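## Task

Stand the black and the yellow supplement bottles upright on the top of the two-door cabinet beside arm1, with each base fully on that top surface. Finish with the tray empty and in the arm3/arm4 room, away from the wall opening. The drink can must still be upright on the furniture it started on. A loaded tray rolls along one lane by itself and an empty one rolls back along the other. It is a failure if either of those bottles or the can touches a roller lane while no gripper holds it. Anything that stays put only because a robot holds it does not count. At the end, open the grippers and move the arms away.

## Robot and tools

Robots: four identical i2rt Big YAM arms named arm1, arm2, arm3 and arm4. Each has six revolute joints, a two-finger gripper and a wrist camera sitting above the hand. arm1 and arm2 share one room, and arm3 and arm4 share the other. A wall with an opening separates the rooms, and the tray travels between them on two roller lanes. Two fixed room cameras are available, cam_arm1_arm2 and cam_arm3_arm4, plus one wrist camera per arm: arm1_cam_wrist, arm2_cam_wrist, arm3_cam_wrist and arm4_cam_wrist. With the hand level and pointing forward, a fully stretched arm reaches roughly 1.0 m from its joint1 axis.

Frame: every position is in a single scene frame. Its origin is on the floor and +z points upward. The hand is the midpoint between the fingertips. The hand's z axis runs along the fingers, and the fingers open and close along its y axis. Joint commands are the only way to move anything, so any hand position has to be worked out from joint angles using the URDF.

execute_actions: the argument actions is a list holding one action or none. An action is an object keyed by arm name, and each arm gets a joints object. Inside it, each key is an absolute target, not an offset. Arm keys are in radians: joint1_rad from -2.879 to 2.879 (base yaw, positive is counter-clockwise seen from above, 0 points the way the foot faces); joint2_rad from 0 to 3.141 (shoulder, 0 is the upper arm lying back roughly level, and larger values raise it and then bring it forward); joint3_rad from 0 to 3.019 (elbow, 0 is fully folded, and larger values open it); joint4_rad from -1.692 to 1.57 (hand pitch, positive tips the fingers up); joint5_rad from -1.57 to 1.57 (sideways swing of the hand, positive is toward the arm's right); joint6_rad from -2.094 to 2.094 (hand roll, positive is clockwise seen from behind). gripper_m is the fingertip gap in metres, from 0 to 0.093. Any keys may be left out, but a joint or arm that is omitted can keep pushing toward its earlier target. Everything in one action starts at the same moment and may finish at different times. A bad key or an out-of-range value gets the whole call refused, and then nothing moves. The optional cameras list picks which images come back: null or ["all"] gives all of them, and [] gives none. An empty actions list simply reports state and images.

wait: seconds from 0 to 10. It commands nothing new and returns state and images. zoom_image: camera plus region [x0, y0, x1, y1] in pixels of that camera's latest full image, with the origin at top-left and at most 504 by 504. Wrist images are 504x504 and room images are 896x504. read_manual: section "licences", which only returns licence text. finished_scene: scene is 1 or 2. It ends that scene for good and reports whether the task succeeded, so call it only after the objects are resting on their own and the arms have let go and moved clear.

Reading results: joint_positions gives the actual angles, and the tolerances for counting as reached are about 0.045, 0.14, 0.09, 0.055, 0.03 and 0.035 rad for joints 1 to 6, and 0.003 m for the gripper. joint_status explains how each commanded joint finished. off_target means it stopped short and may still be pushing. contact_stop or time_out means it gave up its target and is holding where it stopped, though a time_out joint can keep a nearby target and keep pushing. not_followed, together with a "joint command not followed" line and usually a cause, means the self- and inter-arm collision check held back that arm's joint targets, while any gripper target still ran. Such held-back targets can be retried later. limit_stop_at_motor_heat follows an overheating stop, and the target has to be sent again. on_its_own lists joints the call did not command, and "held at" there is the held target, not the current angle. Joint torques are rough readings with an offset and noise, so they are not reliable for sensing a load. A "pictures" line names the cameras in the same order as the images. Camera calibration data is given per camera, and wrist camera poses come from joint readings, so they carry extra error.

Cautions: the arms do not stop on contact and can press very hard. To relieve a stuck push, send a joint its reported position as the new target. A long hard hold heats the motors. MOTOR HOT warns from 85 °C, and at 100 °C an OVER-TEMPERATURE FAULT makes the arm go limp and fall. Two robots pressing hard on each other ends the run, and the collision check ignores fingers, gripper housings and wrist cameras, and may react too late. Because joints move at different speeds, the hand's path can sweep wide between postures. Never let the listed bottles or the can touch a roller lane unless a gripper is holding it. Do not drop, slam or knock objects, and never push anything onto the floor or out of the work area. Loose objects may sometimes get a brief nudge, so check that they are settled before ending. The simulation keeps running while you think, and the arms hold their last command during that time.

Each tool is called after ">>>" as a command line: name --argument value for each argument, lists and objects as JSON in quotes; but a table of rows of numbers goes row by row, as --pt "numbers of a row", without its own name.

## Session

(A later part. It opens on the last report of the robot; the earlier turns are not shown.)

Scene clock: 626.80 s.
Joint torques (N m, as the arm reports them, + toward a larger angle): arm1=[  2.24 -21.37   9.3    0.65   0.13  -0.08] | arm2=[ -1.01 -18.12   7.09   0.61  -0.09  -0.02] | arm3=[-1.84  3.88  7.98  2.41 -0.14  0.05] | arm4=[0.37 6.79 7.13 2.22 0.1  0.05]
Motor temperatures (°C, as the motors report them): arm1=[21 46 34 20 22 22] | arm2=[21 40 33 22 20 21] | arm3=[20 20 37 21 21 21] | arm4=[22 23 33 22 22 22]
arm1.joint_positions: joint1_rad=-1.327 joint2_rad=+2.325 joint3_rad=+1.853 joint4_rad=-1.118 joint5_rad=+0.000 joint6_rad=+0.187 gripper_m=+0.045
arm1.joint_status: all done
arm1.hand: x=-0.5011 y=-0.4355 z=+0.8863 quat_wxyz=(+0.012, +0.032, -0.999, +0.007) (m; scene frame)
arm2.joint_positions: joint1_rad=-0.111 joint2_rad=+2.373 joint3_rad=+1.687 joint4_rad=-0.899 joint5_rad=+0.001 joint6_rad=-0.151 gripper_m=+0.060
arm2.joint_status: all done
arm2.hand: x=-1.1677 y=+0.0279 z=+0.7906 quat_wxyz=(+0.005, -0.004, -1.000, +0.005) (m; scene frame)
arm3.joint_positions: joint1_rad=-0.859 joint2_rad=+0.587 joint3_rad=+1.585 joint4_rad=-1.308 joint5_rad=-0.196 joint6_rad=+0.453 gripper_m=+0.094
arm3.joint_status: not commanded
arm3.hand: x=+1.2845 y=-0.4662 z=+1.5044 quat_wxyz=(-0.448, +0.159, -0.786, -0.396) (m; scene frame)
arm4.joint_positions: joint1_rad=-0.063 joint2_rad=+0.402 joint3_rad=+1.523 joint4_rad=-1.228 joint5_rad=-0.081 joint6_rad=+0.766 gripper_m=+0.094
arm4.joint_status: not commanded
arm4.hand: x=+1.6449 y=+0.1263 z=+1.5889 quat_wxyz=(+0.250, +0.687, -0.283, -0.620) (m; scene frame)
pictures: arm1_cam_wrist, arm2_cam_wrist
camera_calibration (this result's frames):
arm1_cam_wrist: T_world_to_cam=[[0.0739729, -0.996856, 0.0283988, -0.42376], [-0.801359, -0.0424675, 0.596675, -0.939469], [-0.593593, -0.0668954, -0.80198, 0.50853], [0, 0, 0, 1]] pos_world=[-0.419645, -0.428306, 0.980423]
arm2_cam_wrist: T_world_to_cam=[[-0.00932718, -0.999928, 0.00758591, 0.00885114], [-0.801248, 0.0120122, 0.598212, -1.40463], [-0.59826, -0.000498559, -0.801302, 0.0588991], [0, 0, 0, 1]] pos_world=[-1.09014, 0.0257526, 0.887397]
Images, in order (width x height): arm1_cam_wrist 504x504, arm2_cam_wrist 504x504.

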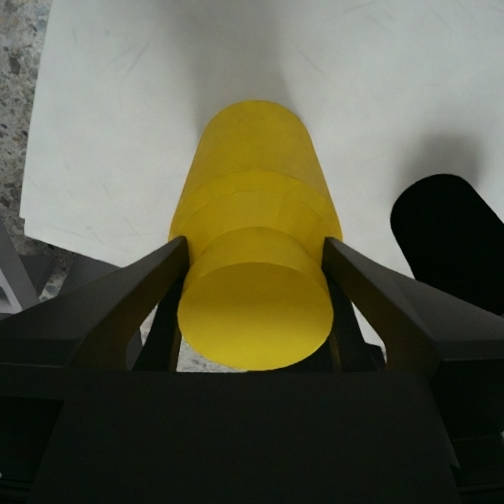

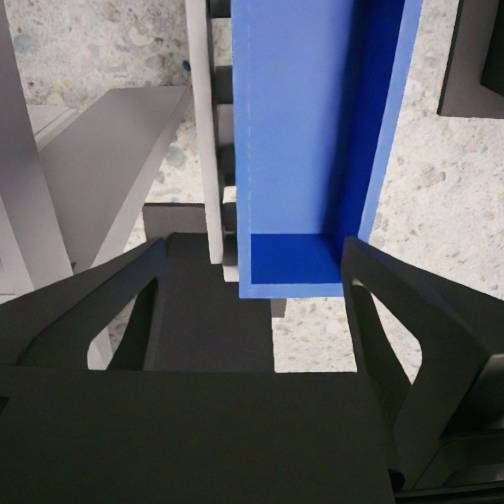

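>>> execute_actions --actions '[{"arm1": {"joints": {"joint2_rad": 2.345}}, "arm2": {"joints": {"joint2_rad": 2.69, "joint4_rad": -0.565, "gripper_m": 0.05}}}]' --cameras '["arm1_cam_wrist", "arm2_cam_wrist"]'

Scene clock: 639.17 s.
Joint torques (N m, as the arm reports them, + toward a larger angle): arm1=[  2.13 -19.6    9.25   0.66   0.16  -0.07] | arm2=[ -1.29 -17.5    5.77   0.94  -0.08  -0.02] | arm3=[-0.83  3.44  7.99  2.09 -0.1   0.08] | arm4=[-0.41  6.57  6.99  2.28  0.11  0.04]
Motor temperatures (°C, as the motors report them): arm1=[21 47 34 20 22 22] | arm2=[21 41 33 22 20 21] | arm3=[20 20 37 21 21 21] | arm4=[22 23 33 22 22 22]
arm1.joint_positions: joint1_rad=-1.327 joint2_rad=+2.325 joint3_rad=+1.853 joint4_rad=-1.118 joint5_rad=+0.000 joint6_rad=+0.187 gripper_m=+0.045
arm1.joint_status: all done
arm1.hand: x=-0.5011 y=-0.4356 z=+0.8860 quat_wxyz=(+0.012, +0.032, -0.999, +0.007) (m; scene frame)
arm2.joint_positions: joint1_rad=-0.111 joint2_rad=+2.702 joint3_rad=+1.678 joint4_rad=-0.572 joint5_rad=+0.001 joint6_rad=-0.151 gripper_m=+0.050
arm2.joint_status: all done
arm2.hand: x=-1.2136 y=+0.0334 z=+0.5914 quat_wxyz=(+0.010, -0.004, -1.000, +0.004) (m; scene frame)
arm3.joint_positions: joint1_rad=-0.859 joint2_rad=+0.587 joint3_rad=+1.585 joint4_rad=-1.308 joint5_rad=-0.196 joint6_rad=+0.453 gripper_m=+0.094
arm3.joint_status: not commanded
arm3.hand: x=+1.2845 y=-0.4662 z=+1.5044 quat_wxyz=(-0.448, +0.159, -0.786, -0.396) (m; scene frame)
arm4.joint_positions: joint1_rad=-0.063 joint2_rad=+0.402 joint3_rad=+1.523 joint4_rad=-1.228 joint5_rad=-0.081 joint6_rad=+0.766 gripper_m=+0.094
arm4.joint_status: not commanded
arm4.hand: x=+1.6449 y=+0.1263 z=+1.5889 quat_wxyz=(+0.250, +0.687, -0.283, -0.620) (m; scene frame)
pictures: arm1_cam_wrist, arm2_cam_wrist
camera_calibration (this result's frames):
arm1_cam_wrist: T_world_to_cam=[[0.0739802, -0.996853, 0.0284661, -0.423823], [-0.801138, -0.0424082, 0.596975, -0.939511], [-0.593889, -0.0669695, -0.801755, 0.507909], [0, 0, 0, 1]] pos_world=[-0.419682, -0.428318, 0.980147]
arm2_cam_wrist: T_world_to_cam=[[-0.00935529, -0.999939, 0.00593959, 0.0163682], [-0.794664, 0.01104, 0.606949, -1.31949], [-0.606977, 0.000958207, -0.794719, -0.142733], [0, 0, 0, 1]] pos_world=[-1.13504, 0.0310712, 0.687334]
Images, in order (width x height): arm1_cam_wrist 504x504, arm2_cam_wrist 504x504.

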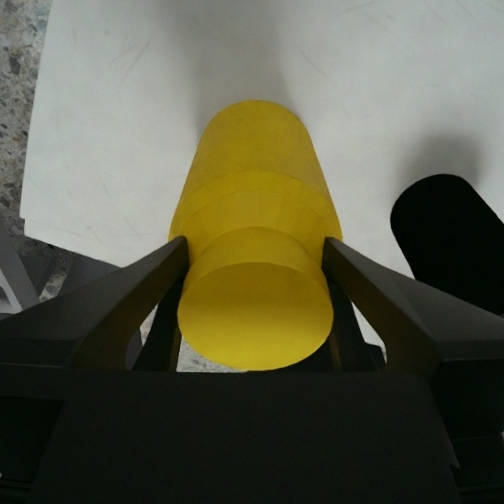

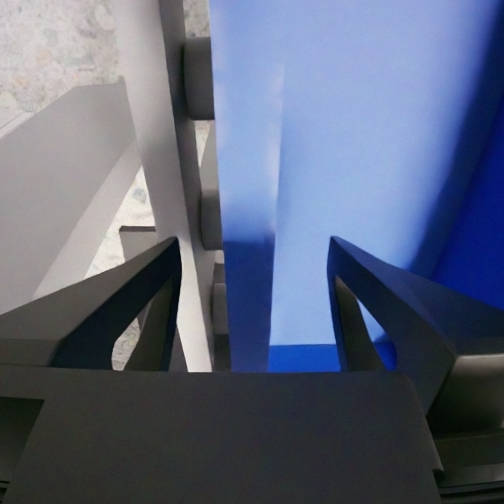

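>>> execute_actions --actions '[{"arm1": {"joints": {"joint2_rad": 2.37}}, "arm2": {"joints": {"gripper_m": 0.0}}}]' --cameras '["arm1_cam_wrist", "arm2_cam_wrist"]'

Scene clock: 645.33 s.
Joint torques (N m, as the arm reports them, + toward a larger angle): arm1=[  2.18 -18.18   9.28   0.73   0.14  -0.1 ] | arm2=[ -1.23 -17.54   5.8    0.93   0.    -0.02] | arm3=[-1.67  2.87  8.21  2.32 -0.19  0.04] | arm4=[0.36 6.93 7.04 2.23 0.11 0.02]
Motor temperatures (°C, as the motors report them): arm1=[21 47 34 20 22 22] | arm2=[21 42 33 22 20 21] | arm3=[20 20 37 22 21 21] | arm4=[22 23 33 22 22 22]
arm1.joint_positions: joint1_rad=-1.327 joint2_rad=+2.326 joint3_rad=+1.853 joint4_rad=-1.118 joint5_rad=+0.000 joint6_rad=+0.187 gripper_m=+0.045
arm1.joint_status: all done
arm1.hand: x=-0.5013 y=-0.4356 z=+0.8853 quat_wxyz=(+0.012, +0.032, -0.999, +0.007) (m; scene frame)
arm2.joint_positions: joint1_rad=-0.111 joint2_rad=+2.702 joint3_rad=+1.678 joint4_rad=-0.572 joint5_rad=+0.000 joint6_rad=-0.151 gripper_m=+0.011
arm2.joint_status: gripper_m off_target (ended at +0.011, target +0.000)
arm2.hand: x=-1.2135 y=+0.0336 z=+0.5914 quat_wxyz=(+0.010, -0.004, -1.000, +0.003) (m; scene frame)
arm3.joint_positions: joint1_rad=-0.859 joint2_rad=+0.587 joint3_rad=+1.585 joint4_rad=-1.308 joint5_rad=-0.196 joint6_rad=+0.453 gripper_m=+0.094
arm3.joint_status: not commanded
arm3.hand: x=+1.2845 y=-0.4662 z=+1.5044 quat_wxyz=(-0.448, +0.159, -0.786, -0.396) (m; scene frame)
arm4.joint_positions: joint1_rad=-0.063 joint2_rad=+0.402 joint3_rad=+1.523 joint4_rad=-1.228 joint5_rad=-0.081 joint6_rad=+0.766 gripper_m=+0.094
arm4.joint_status: not commanded
arm4.hand: x=+1.6449 y=+0.1263 z=+1.5889 quat_wxyz=(+0.250, +0.687, -0.283, -0.620) (m; scene frame)
pictures: arm1_cam_wrist, arm2_cam_wrist
camera_calibration (this result's frames):
arm1_cam_wrist: T_world_to_cam=[[0.0740021, -0.996846, 0.0286677, -0.424012], [-0.800476, -0.0422304, 0.597875, -0.939633], [-0.594778, -0.0671918, -0.801077, 0.506045], [0, 0, 0, 1]] pos_world=[-0.419792, -0.428354, 0.979319]
arm2_cam_wrist: T_world_to_cam=[[-0.00862124, -0.999953, 0.00447254, 0.0183724], [-0.795044, 0.0095672, 0.606477, -1.31952], [-0.606491, 0.00167271, -0.795089, -0.141871], [0, 0, 0, 1]] pos_world=[-1.13496, 0.031233, 0.687374]
Images, in order (width x height): arm1_cam_wrist 504x504, arm2_cam_wrist 504x504.

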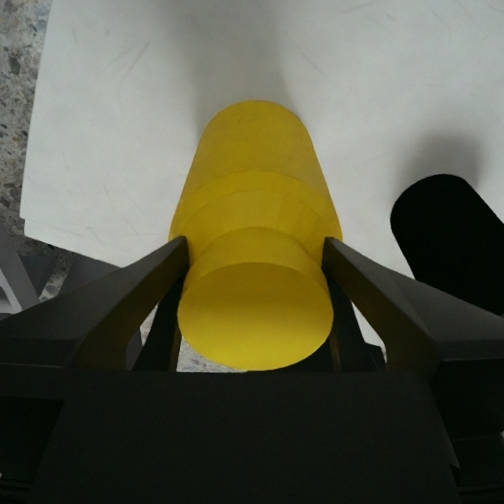

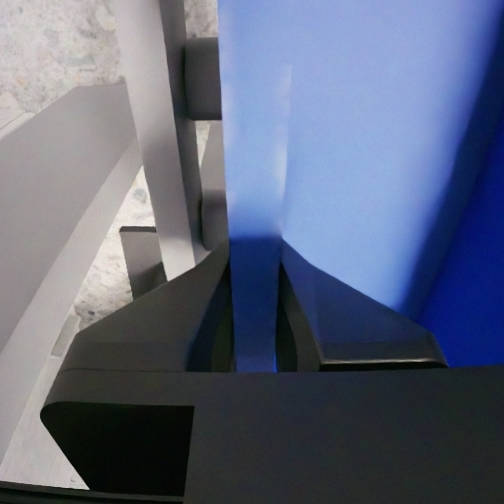

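>>> execute_actions --actions '[{"arm1": {"joints": {"joint2_rad": 2.322, "gripper_m": 0.088}}, "arm2": {"joints": {"joint2_rad": 2.385, "joint3_rad": 1.90, "joint4_rad": -1.20}}}]' --cameras '["arm1_cam_wrist", "arm2_cam_wrist", "cam_arm1_arm2"]'

Scene clock: 687.70 s.
Joint torques (N m, as the arm reports them, + toward a larger angle): arm1=[  2.04 -21.57   9.32   0.52   0.13  -0.08] | arm2=[ -1.3  -19.06   7.74   0.12   0.09   0.01] | arm3=[-1.48  3.28  7.97  2.19 -0.16  0.03] | arm4=[-0.25  7.11  7.1   2.24  0.11  0.08]
Motor temperatures (°C, as the motors report them): arm1=[21 46 34 20 22 22] | arm2=[21 44 32 22 20 21] | arm3=[20 20 37 22 21 21] | arm4=[22 23 34 22 22 22]
arm1.joint_positions: joint1_rad=-1.327 joint2_rad=+2.326 joint3_rad=+1.853 joint4_rad=-1.118 joint5_rad=+0.000 joint6_rad=+0.187 gripper_m=+0.088
arm1.joint_status: all done
arm1.hand: x=-0.5012 y=-0.4356 z=+0.8858 quat_wxyz=(+0.012, +0.032, -0.999, +0.007) (m; scene frame)
arm2.joint_positions: joint1_rad=-0.111 joint2_rad=+2.402 joint3_rad=+1.885 joint4_rad=-1.194 joint5_rad=-0.002 joint6_rad=-0.153 gripper_m=+0.011
arm2.joint_status: all done
arm2.hand: x=-1.1560 y=+0.0270 z=+0.8371 quat_wxyz=(+0.066, -0.003, -0.998, -0.007) (m; scene frame)
arm3.joint_positions: joint1_rad=-0.859 joint2_rad=+0.587 joint3_rad=+1.585 joint4_rad=-1.308 joint5_rad=-0.196 joint6_rad=+0.453 gripper_m=+0.094
arm3.joint_status: not commanded
arm3.hand: x=+1.2845 y=-0.4662 z=+1.5044 quat_wxyz=(-0.448, +0.159, -0.786, -0.396) (m; scene frame)
arm4.joint_positions: joint1_rad=-0.063 joint2_rad=+0.402 joint3_rad=+1.523 joint4_rad=-1.228 joint5_rad=-0.081 joint6_rad=+0.766 gripper_m=+0.094
arm4.joint_status: not commanded
arm4.hand: x=+1.6449 y=+0.1263 z=+1.5889 quat_wxyz=(+0.250, +0.687, -0.283, -0.620) (m; scene frame)
pictures: arm1_cam_wrist, arm2_cam_wrist, cam_arm1_arm2
camera_calibration (this result's frames):
arm1_cam_wrist: T_world_to_cam=[[0.0739874, -0.996851, 0.0285333, -0.423886], [-0.800918, -0.042349, 0.597275, -0.939552], [-0.594186, -0.0670437, -0.801529, 0.507287], [0, 0, 0, 1]] pos_world=[-0.419719, -0.42833, 0.979871]
arm2_cam_wrist: T_world_to_cam=[[-0.00849429, -0.999856, -0.014694, 0.0273899], [-0.721798, -0.00403899, 0.692092, -1.40945], [-0.692051, 0.0164849, -0.72166, -0.0724208], [0, 0, 0, 1]] pos_world=[-1.06722, 0.0228871, 0.923607]
Images, in order (width x height): arm1_cam_wrist 504x504, arm2_cam_wrist 504x504, cam_arm1_arm2 896x504.

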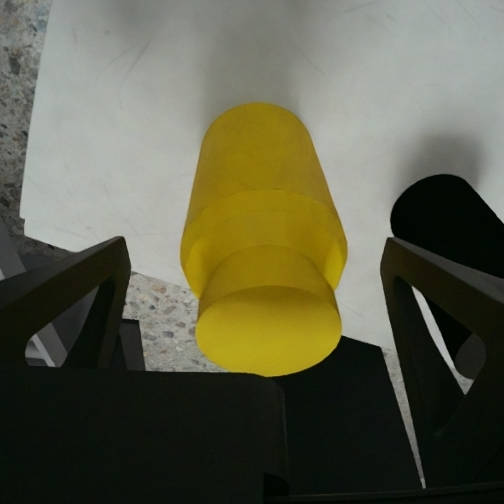

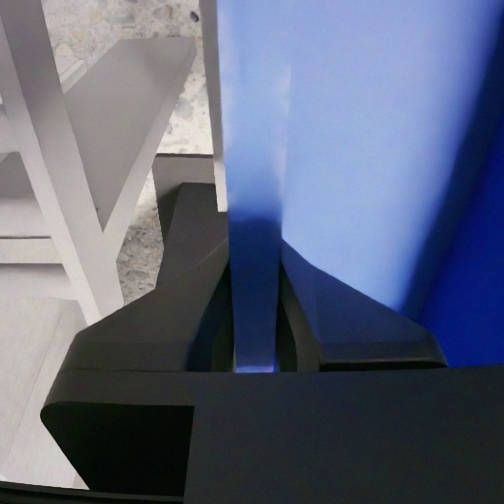

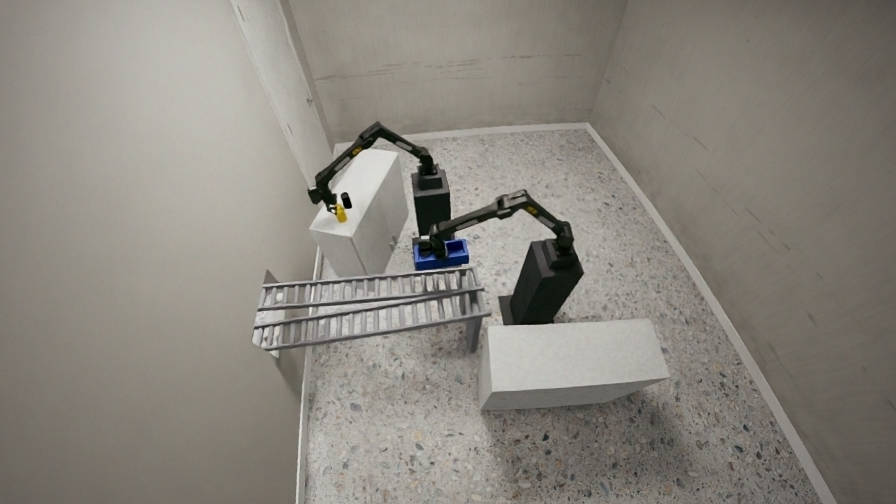

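>>> execute_actions --actions '[{"arm1": {"joints": {"joint2_rad": 2.02}}, "arm2": {"joints": {"joint1_rad": 0.32, "joint6_rad": 0.278}}}]' --cameras '["arm1_cam_wrist", "arm2_cam_wrist", "cam_arm1_arm2"]'

Scene clock: 702.17 s.
Joint torques (N m, as the arm reports them, + toward a larger angle): arm1=[  2.22 -18.96  11.18   1.16   0.12  -0.06] | arm2=[ -1.57 -19.21   7.7    0.06   0.11   0.22] | arm3=[-1.31  3.46  7.93  2.09 -0.09  0.09] | arm4=[-0.07  6.64  7.09  2.29  0.13  0.03]
Motor temperatures (°C, as the motors report them): arm1=[21 47 35 20 22 22] | arm2=[21 45 33 22 20 21] | arm3=[20 20 37 22 21 21] | arm4=[22 23 34 22 22 22]
arm1.joint_positions: joint1_rad=-1.327 joint2_rad=+2.019 joint3_rad=+1.849 joint4_rad=-1.117 joint5_rad=+0.000 joint6_rad=+0.187 gripper_m=+0.088
arm1.joint_status: all done
arm1.hand: x=-0.4747 y=-0.4270 z=+1.0872 quat_wxyz=(-0.136, +0.032, -0.990, -0.026) (m; scene frame)
arm2.joint_positions: joint1_rad=+0.323 joint2_rad=+2.402 joint3_rad=+1.885 joint4_rad=-1.194 joint5_rad=-0.002 joint6_rad=+0.267 gripper_m=+0.011
arm2.joint_status: all done
arm2.hand: x=-1.1720 y=+0.3038 z=+0.8342 quat_wxyz=(+0.065, +0.004, -0.998, +0.023) (m; scene frame)
arm3.joint_positions: joint1_rad=-0.859 joint2_rad=+0.587 joint3_rad=+1.585 joint4_rad=-1.308 joint5_rad=-0.196 joint6_rad=+0.453 gripper_m=+0.094
arm3.joint_status: not commanded
arm3.hand: x=+1.2845 y=-0.4662 z=+1.5044 quat_wxyz=(-0.448, +0.159, -0.786, -0.396) (m; scene frame)
arm4.joint_positions: joint1_rad=-0.063 joint2_rad=+0.402 joint3_rad=+1.523 joint4_rad=-1.228 joint5_rad=-0.081 joint6_rad=+0.766 gripper_m=+0.094
arm4.joint_status: not commanded
arm4.hand: x=+1.6449 y=+0.1263 z=+1.5889 quat_wxyz=(+0.250, +0.687, -0.283, -0.620) (m; scene frame)
pictures: arm1_cam_wrist, arm2_cam_wrist, cam_arm1_arm2
camera_calibration (this result's frames):
arm1_cam_wrist: T_world_to_cam=[[0.0760599, -0.99679, -0.0250105, -0.363824], [-0.938761, -0.0800411, 0.335144, -0.834822], [-0.33607, -0.0020122, -0.941835, 0.987913], [0, 0, 0, 1]] pos_world=[-0.424017, -0.427488, 1.20114]
arm2_cam_wrist: T_world_to_cam=[[0.00857646, -0.998996, 0.0439633, 0.274749], [-0.72363, 0.0241424, 0.689765, -1.42664], [-0.690134, -0.0377289, -0.722697, -0.0705789], [0, 0, 0, 1]] pos_world=[-1.08343, 0.306253, 0.920962]
Images, in order (width x height): arm1_cam_wrist 504x504, arm2_cam_wrist 504x504, cam_arm1_arm2 896x504.

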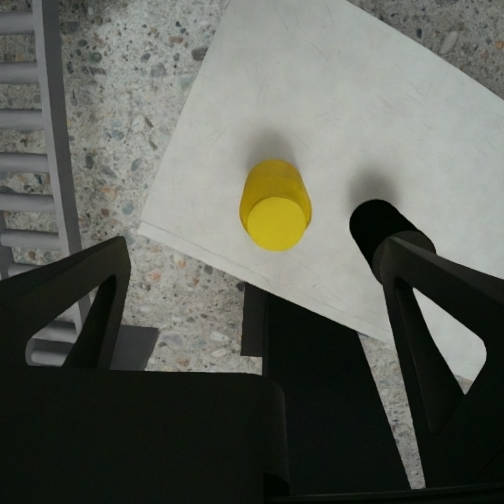

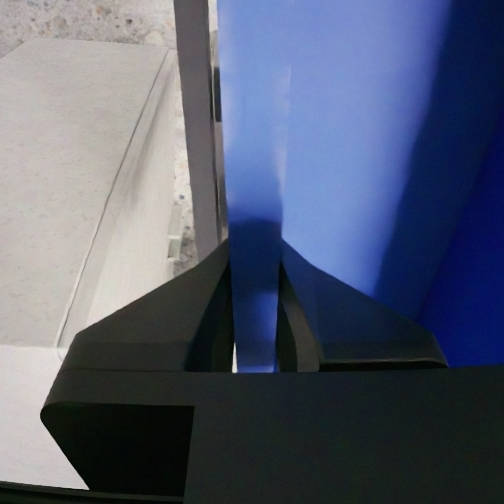

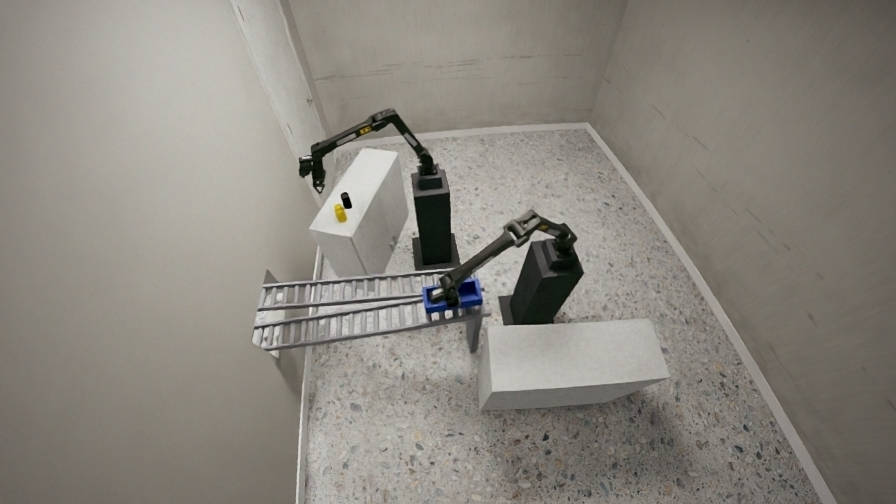

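>>> zoom_image --camera "arm2_cam_wrist" --region '[140, 0, 300, 260]'

>>> zoom_image --camera "cam_arm1_arm2" --region '[380, 240, 540, 360]'

Region (140, 0, 300, 260) of arm2_cam_wrist's 504x504 image, scaled by 1.938, with more detail than that image has; it fills the left 310 columns of this view, and the rest is white.

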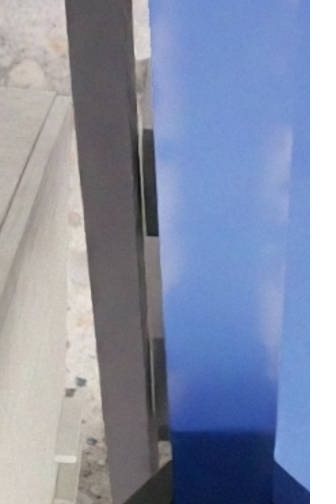

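Region (380, 240, 540, 360) of cam_arm1_arm2's 896x504 image, scaled by 3.150, with more detail than that image has; it fills the top 378 rows of this view, and the rest is white.

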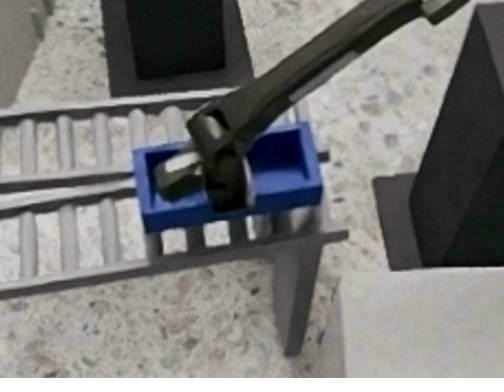

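>>> execute_actions --actions '[{"arm2": {"joints": {"joint2_rad": 2.465, "joint4_rad": -1.118}}}]' --cameras '["arm2_cam_wrist", "cam_arm1_arm2"]'

Scene clock: 734.43 s.
Joint torques (N m, as the arm reports them, + toward a larger angle): arm1=[  2.3  -19.2   11.09   1.12   0.14  -0.07] | arm2=[ -1.51 -19.19   7.41   0.55   0.12   0.22] | arm3=[-0.81  4.21  7.93  2.51 -0.16  0.06] | arm4=[-0.01  6.64  7.06  2.09  0.13  0.06]
Motor temperatures (°C, as the motors report them): arm1=[21 47 37 20 22 22] | arm2=[21 46 34 22 20 21] | arm3=[20 20 38 22 21 21] | arm4=[22 23 34 22 22 22]
arm1.joint_positions: joint1_rad=-1.327 joint2_rad=+2.019 joint3_rad=+1.849 joint4_rad=-1.117 joint5_rad=+0.000 joint6_rad=+0.187 gripper_m=+0.088
arm1.joint_status: not commanded
arm1.hand: x=-0.4747 y=-0.4270 z=+1.0872 quat_wxyz=(-0.136, +0.032, -0.990, -0.026) (m; scene frame)
arm2.joint_positions: joint1_rad=+0.323 joint2_rad=+2.475 joint3_rad=+1.885 joint4_rad=-1.122 joint5_rad=-0.002 joint6_rad=+0.267 gripper_m=+0.011
arm2.joint_status: all done
arm2.hand: x=-1.1728 y=+0.3030 z=+0.7859 quat_wxyz=(+0.066, +0.003, -0.998, +0.023) (m; scene frame)
arm3.joint_positions: joint1_rad=-0.859 joint2_rad=+0.587 joint3_rad=+1.585 joint4_rad=-1.308 joint5_rad=-0.196 joint6_rad=+0.453 gripper_m=+0.094
arm3.joint_status: not commanded
arm3.hand: x=+1.2845 y=-0.4662 z=+1.5044 quat_wxyz=(-0.448, +0.159, -0.786, -0.396) (m; scene frame)
arm4.joint_positions: joint1_rad=-0.063 joint2_rad=+0.402 joint3_rad=+1.523 joint4_rad=-1.228 joint5_rad=-0.081 joint6_rad=+0.766 gripper_m=+0.094
arm4.joint_status: not commanded
arm4.hand: x=+1.6449 y=+0.1263 z=+1.5889 quat_wxyz=(+0.250, +0.687, -0.283, -0.620) (m; scene frame)
pictures: arm2_cam_wrist, cam_arm1_arm2
camera_calibration (this result's frames):
arm2_cam_wrist: T_world_to_cam=[[0.008258, -0.998975, 0.0445145, 0.275291], [-0.722365, 0.0248226, 0.691066, -1.39356], [-0.691462, -0.0378626, -0.72142, -0.108586], [0, 0, 0, 1]] pos_world=[-1.08402, 0.30549, 0.872452]
Images, in order (width x height): arm2_cam_wrist 504x504, cam_arm1_arm2 896x504.

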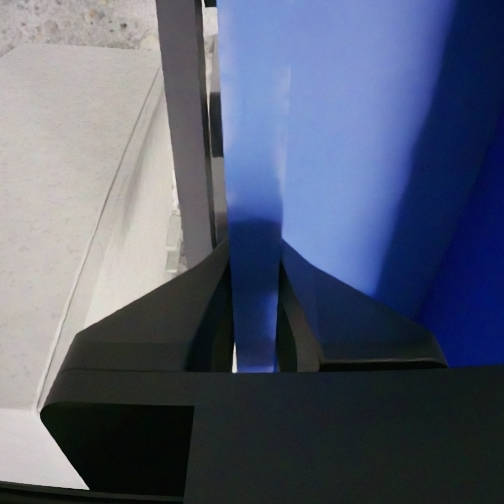

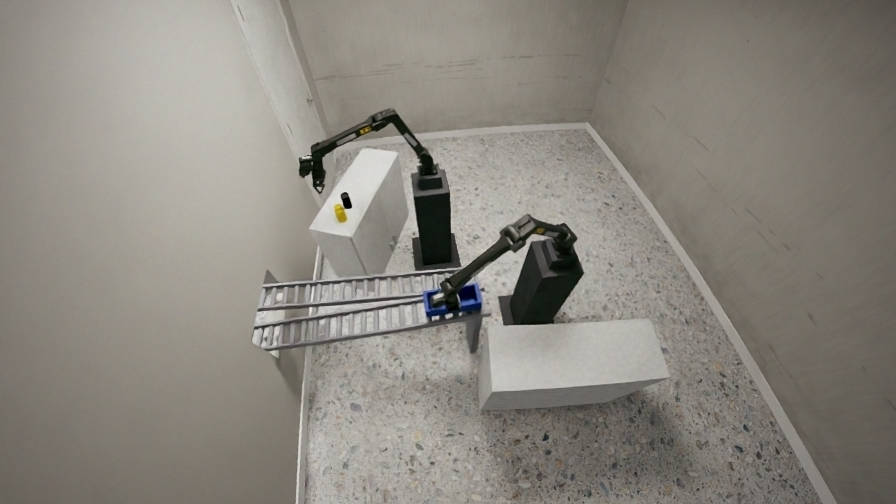

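>>> zoom_image --camera "arm2_cam_wrist" --region '[140, 0, 300, 260]'

Region (140, 0, 300, 260) of arm2_cam_wrist's 504x504 image, scaled by 1.938, with more detail than that image has; it fills the left 310 columns of this view, and the rest is white.

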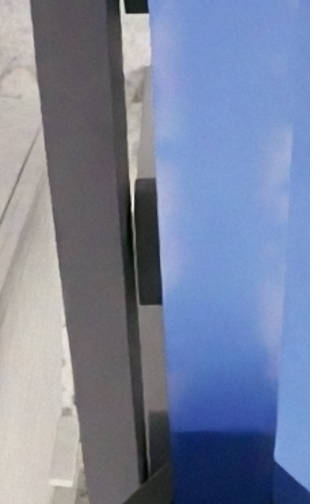

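>>> execute_actions --actions '[{"arm2": {"joints": {"joint2_rad": 2.525, "joint4_rad": -1.06}}}]' --cameras '["arm2_cam_wrist", "cam_arm1_arm2"]'

Scene clock: 750.00 s.
Joint torques (N m, as the arm reports them, + toward a larger angle): arm1=[  1.72 -19.21  11.01   1.19   0.15  -0.08] | arm2=[ -1.52 -17.83   7.14   0.58   0.2    0.22] | arm3=[-1.3   3.58  8.07  2.26 -0.08  0.01] | arm4=[-0.95  6.62  6.92  2.24  0.09  0.07]
Motor temperatures (°C, as the motors report them): arm1=[21 47 38 20 22 22] | arm2=[21 47 34 22 20 21] | arm3=[20 20 38 22 21 21] | arm4=[22 23 34 22 22 22]
arm1.joint_positions: joint1_rad=-1.327 joint2_rad=+2.019 joint3_rad=+1.849 joint4_rad=-1.117 joint5_rad=+0.000 joint6_rad=+0.187 gripper_m=+0.088
arm1.joint_status: not commanded
arm1.hand: x=-0.4747 y=-0.4270 z=+1.0872 quat_wxyz=(-0.136, +0.032, -0.990, -0.026) (m; scene frame)
arm2.joint_positions: joint1_rad=+0.323 joint2_rad=+2.518 joint3_rad=+1.885 joint4_rad=-1.065 joint5_rad=-0.004 joint6_rad=+0.268 gripper_m=+0.011
arm2.joint_status: all done
arm2.hand: x=-1.1710 y=+0.3035 z=+0.7576 quat_wxyz=(+0.059, +0.003, -0.998, +0.020) (m; scene frame)
arm3.joint_positions: joint1_rad=-0.859 joint2_rad=+0.587 joint3_rad=+1.585 joint4_rad=-1.308 joint5_rad=-0.196 joint6_rad=+0.453 gripper_m=+0.094
arm3.joint_status: not commanded
arm3.hand: x=+1.2845 y=-0.4662 z=+1.5044 quat_wxyz=(-0.448, +0.159, -0.786, -0.396) (m; scene frame)
arm4.joint_positions: joint1_rad=-0.063 joint2_rad=+0.402 joint3_rad=+1.523 joint4_rad=-1.228 joint5_rad=-0.081 joint6_rad=+0.766 gripper_m=+0.094
arm4.joint_status: not commanded
arm4.hand: x=+1.6449 y=+0.1263 z=+1.5889 quat_wxyz=(+0.250, +0.687, -0.283, -0.620) (m; scene frame)
pictures: arm2_cam_wrist, cam_arm1_arm2
camera_calibration (this result's frames):
arm2_cam_wrist: T_world_to_cam=[[0.00683161, -0.999225, 0.038763, 0.279805], [-0.732094, 0.0214076, 0.680868, -1.37538], [-0.68117, -0.0330295, -0.73138, -0.109621], [0, 0, 0, 1]] pos_world=[-1.08349, 0.305411, 0.845432]
Images, in order (width x height): arm2_cam_wrist 504x504, cam_arm1_arm2 896x504.

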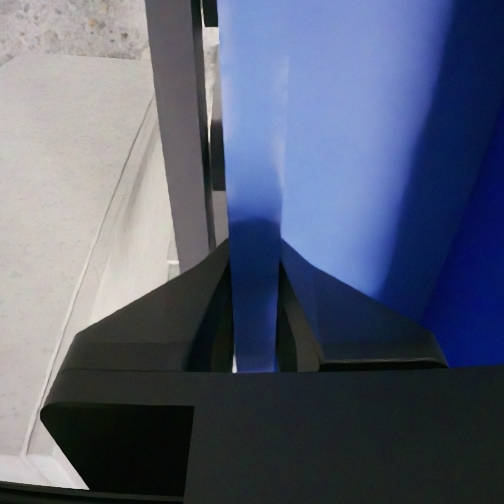

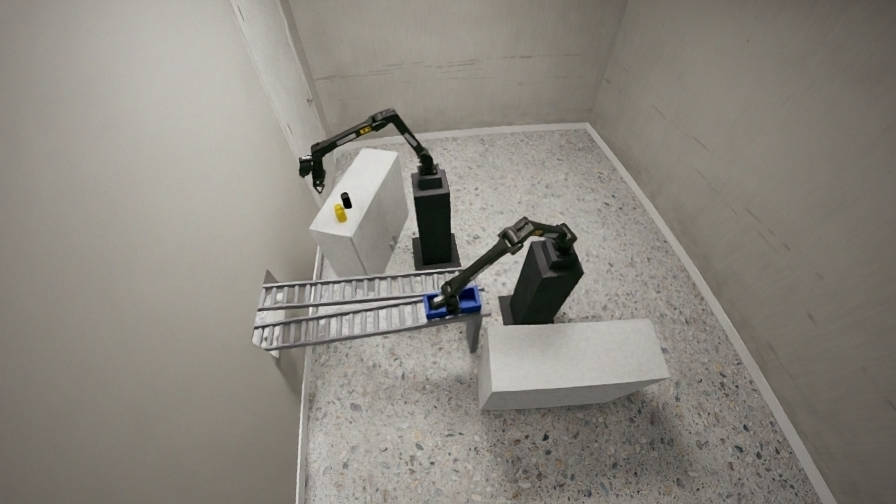

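>>> zoom_image --camera "cam_arm1_arm2" --region '[390, 260, 510, 340]'

Region (390, 260, 510, 340) of cam_arm1_arm2's 896x504 image, scaled by 4.200, with more detail than that image has.

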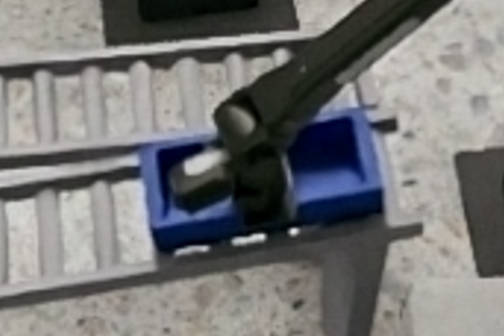

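>>> execute_actions --actions '[{"arm2": {"joints": {"joint2_rad": 2.33, "gripper_m": 0.045}}}]' --cameras '["arm2_cam_wrist", "cam_arm1_arm2", "cam_arm3_arm4"]'

Scene clock: 764.73 s.
Joint torques (N m, as the arm reports them, + toward a larger angle): arm1=[  2.42 -19.16  11.02   1.17   0.11  -0.09] | arm2=[ -1.52 -16.55   8.35   1.01   0.15   0.2 ] | arm3=[-1.75  4.08  7.76  2.17 -0.12  0.01] | arm4=[0.1  6.39 6.96 2.31 0.11 0.05]
Motor temperatures (°C, as the motors report them): arm1=[21 47 38 20 22 22] | arm2=[21 46 34 22 20 21] | arm3=[20 20 38 22 21 21] | arm4=[22 23 34 22 22 22]
arm1.joint_positions: joint1_rad=-1.327 joint2_rad=+2.019 joint3_rad=+1.849 joint4_rad=-1.117 joint5_rad=+0.000 joint6_rad=+0.187 gripper_m=+0.088
arm1.joint_status: not commanded
arm1.hand: x=-0.4747 y=-0.4270 z=+1.0872 quat_wxyz=(-0.136, +0.032, -0.990, -0.026) (m; scene frame)
arm2.joint_positions: joint1_rad=+0.323 joint2_rad=+2.311 joint3_rad=+1.885 joint4_rad=-1.065 joint5_rad=-0.003 joint6_rad=+0.269 gripper_m=+0.045
arm2.joint_status: all done
arm2.hand: x=-1.1244 y=+0.3180 z=+0.8922 quat_wxyz=(-0.041, +0.003, -0.999, -0.007) (m; scene frame)
arm3.joint_positions: joint1_rad=-0.859 joint2_rad=+0.587 joint3_rad=+1.585 joint4_rad=-1.308 joint5_rad=-0.196 joint6_rad=+0.453 gripper_m=+0.094
arm3.joint_status: not commanded
arm3.hand: x=+1.2845 y=-0.4662 z=+1.5044 quat_wxyz=(-0.448, +0.159, -0.786, -0.396) (m; scene frame)
arm4.joint_positions: joint1_rad=-0.063 joint2_rad=+0.402 joint3_rad=+1.523 joint4_rad=-1.228 joint5_rad=-0.081 joint6_rad=+0.766 gripper_m=+0.094
arm4.joint_status: not commanded
arm4.hand: x=+1.6449 y=+0.1263 z=+1.5889 quat_wxyz=(+0.250, +0.687, -0.283, -0.620) (m; scene frame)
pictures: arm2_cam_wrist, cam_arm1_arm2, cam_arm3_arm4
camera_calibration (this result's frames):
arm2_cam_wrist: T_world_to_cam=[[0.00605766, -0.999868, -0.0150748, 0.336121], [-0.852468, -0.013044, 0.522617, -1.41647], [-0.522745, 0.00968498, -0.852434, 0.293609], [0, 0, 0, 1]] pos_world=[-1.05605, 0.314756, 0.99562]
Images, in order (width x height): arm2_cam_wrist 504x504, cam_arm1_arm2 896x504, cam_arm3_arm4 896x504.

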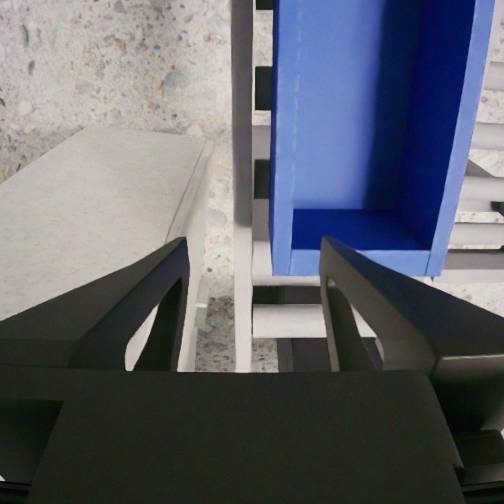

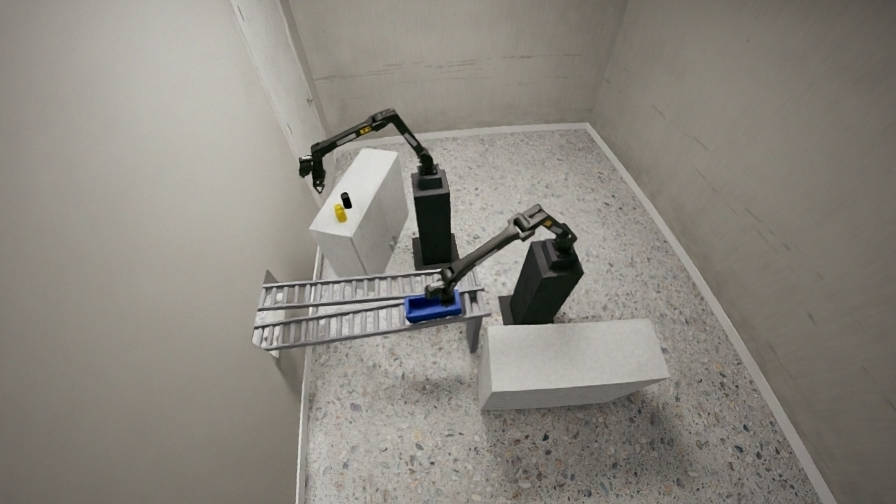

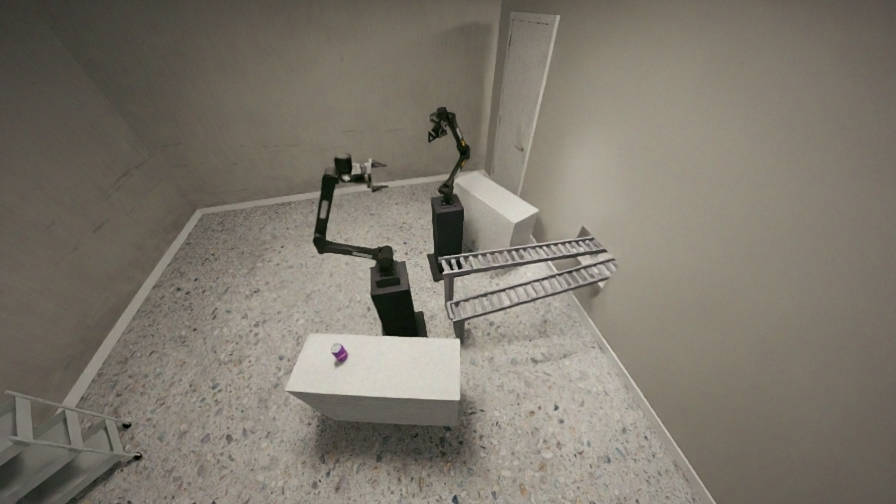

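>>> execute_actions --actions '[]' --cameras '["cam_arm1_arm2", "cam_arm3_arm4"]'

Scene clock: 780.83 s.
Joint torques (N m, as the arm reports them, + toward a larger angle): arm1=[  2.34 -19.12  11.1    1.09   0.11  -0.09] | arm2=[ -1.49 -16.59   8.36   1.03   0.15   0.19] | arm3=[-1.09  3.22  7.94  2.16 -0.1   0.07] | arm4=[-0.26  6.71  6.98  2.08  0.12  0.04]
Motor temperatures (°C, as the motors report them): arm1=[21 47 38 20 22 22] | arm2=[21 46 34 22 20 21] | arm3=[20 20 38 22 21 21] | arm4=[22 23 34 22 22 22]
arm1.joint_positions: joint1_rad=-1.327 joint2_rad=+2.019 joint3_rad=+1.849 joint4_rad=-1.117 joint5_rad=+0.000 joint6_rad=+0.187 gripper_m=+0.088
arm1.joint_status: not commanded
arm1.hand: x=-0.4747 y=-0.4270 z=+1.0872 quat_wxyz=(-0.136, +0.032, -0.990, -0.026) (m; scene frame)
arm2.joint_positions: joint1_rad=+0.323 joint2_rad=+2.311 joint3_rad=+1.885 joint4_rad=-1.065 joint5_rad=-0.003 joint6_rad=+0.269 gripper_m=+0.045
arm2.joint_status: all done
arm2.hand: x=-1.1244 y=+0.3180 z=+0.8922 quat_wxyz=(-0.041, +0.003, -0.999, -0.007) (m; scene frame)
arm3.joint_positions: joint1_rad=-0.859 joint2_rad=+0.587 joint3_rad=+1.585 joint4_rad=-1.308 joint5_rad=-0.196 joint6_rad=+0.453 gripper_m=+0.094
arm3.joint_status: not commanded
arm3.hand: x=+1.2845 y=-0.4662 z=+1.5044 quat_wxyz=(-0.448, +0.159, -0.786, -0.396) (m; scene frame)
arm4.joint_positions: joint1_rad=-0.063 joint2_rad=+0.402 joint3_rad=+1.523 joint4_rad=-1.228 joint5_rad=-0.081 joint6_rad=+0.766 gripper_m=+0.094
arm4.joint_status: not commanded
arm4.hand: x=+1.6449 y=+0.1263 z=+1.5889 quat_wxyz=(+0.250, +0.687, -0.283, -0.620) (m; scene frame)
pictures: cam_arm1_arm2, cam_arm3_arm4
Images, in order (width x height): cam_arm1_arm2 896x504, cam_arm3_arm4 896x504.

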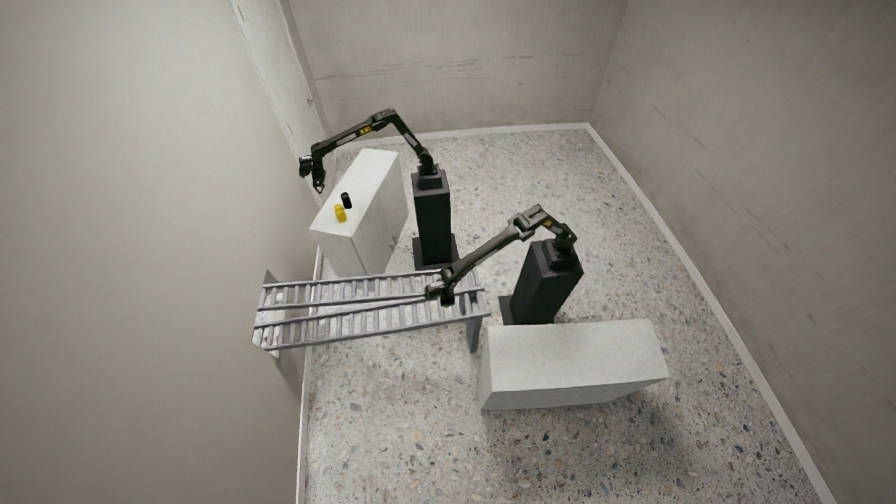

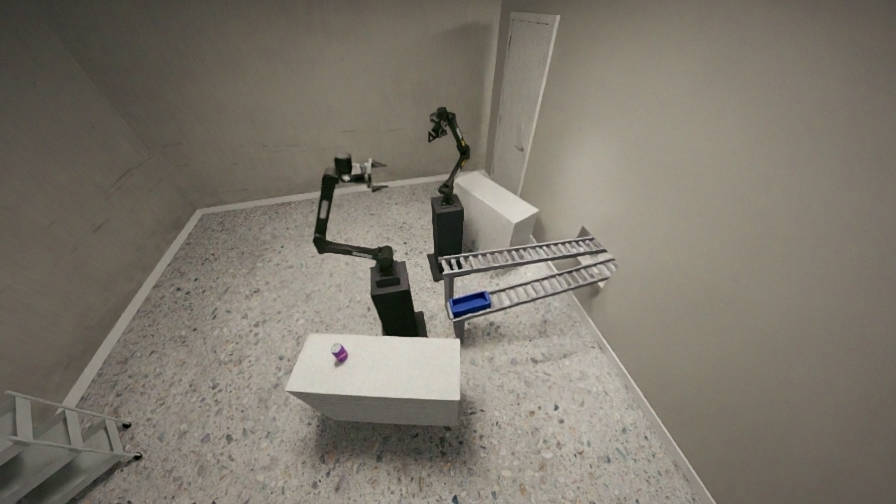

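>>> zoom_image --camera "cam_arm3_arm4" --region '[280, 240, 520, 400]'

>>> zoom_image --camera "cam_arm1_arm2" --region '[290, 130, 420, 260]'

Region (280, 240, 520, 400) of cam_arm3_arm4's 896x504 image, scaled by 2.100, with more detail than that image has.

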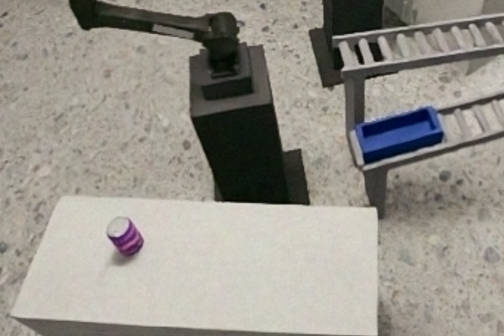

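Region (290, 130, 420, 260) of cam_arm1_arm2's 896x504 image, scaled by 3.877, with more detail than that image has.

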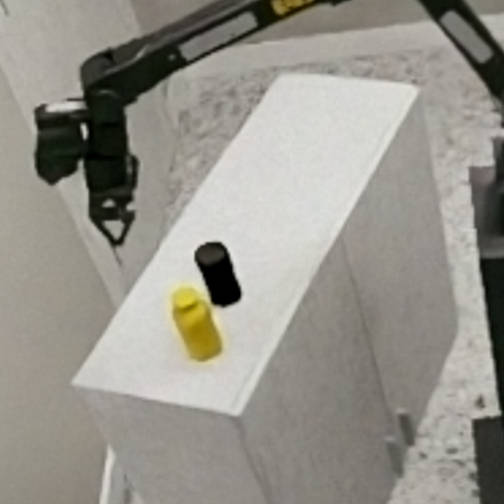

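Everything is in place, so I'm ending scene 1.

>>> finished_scene --scene 1

The scene is finished: the task was done.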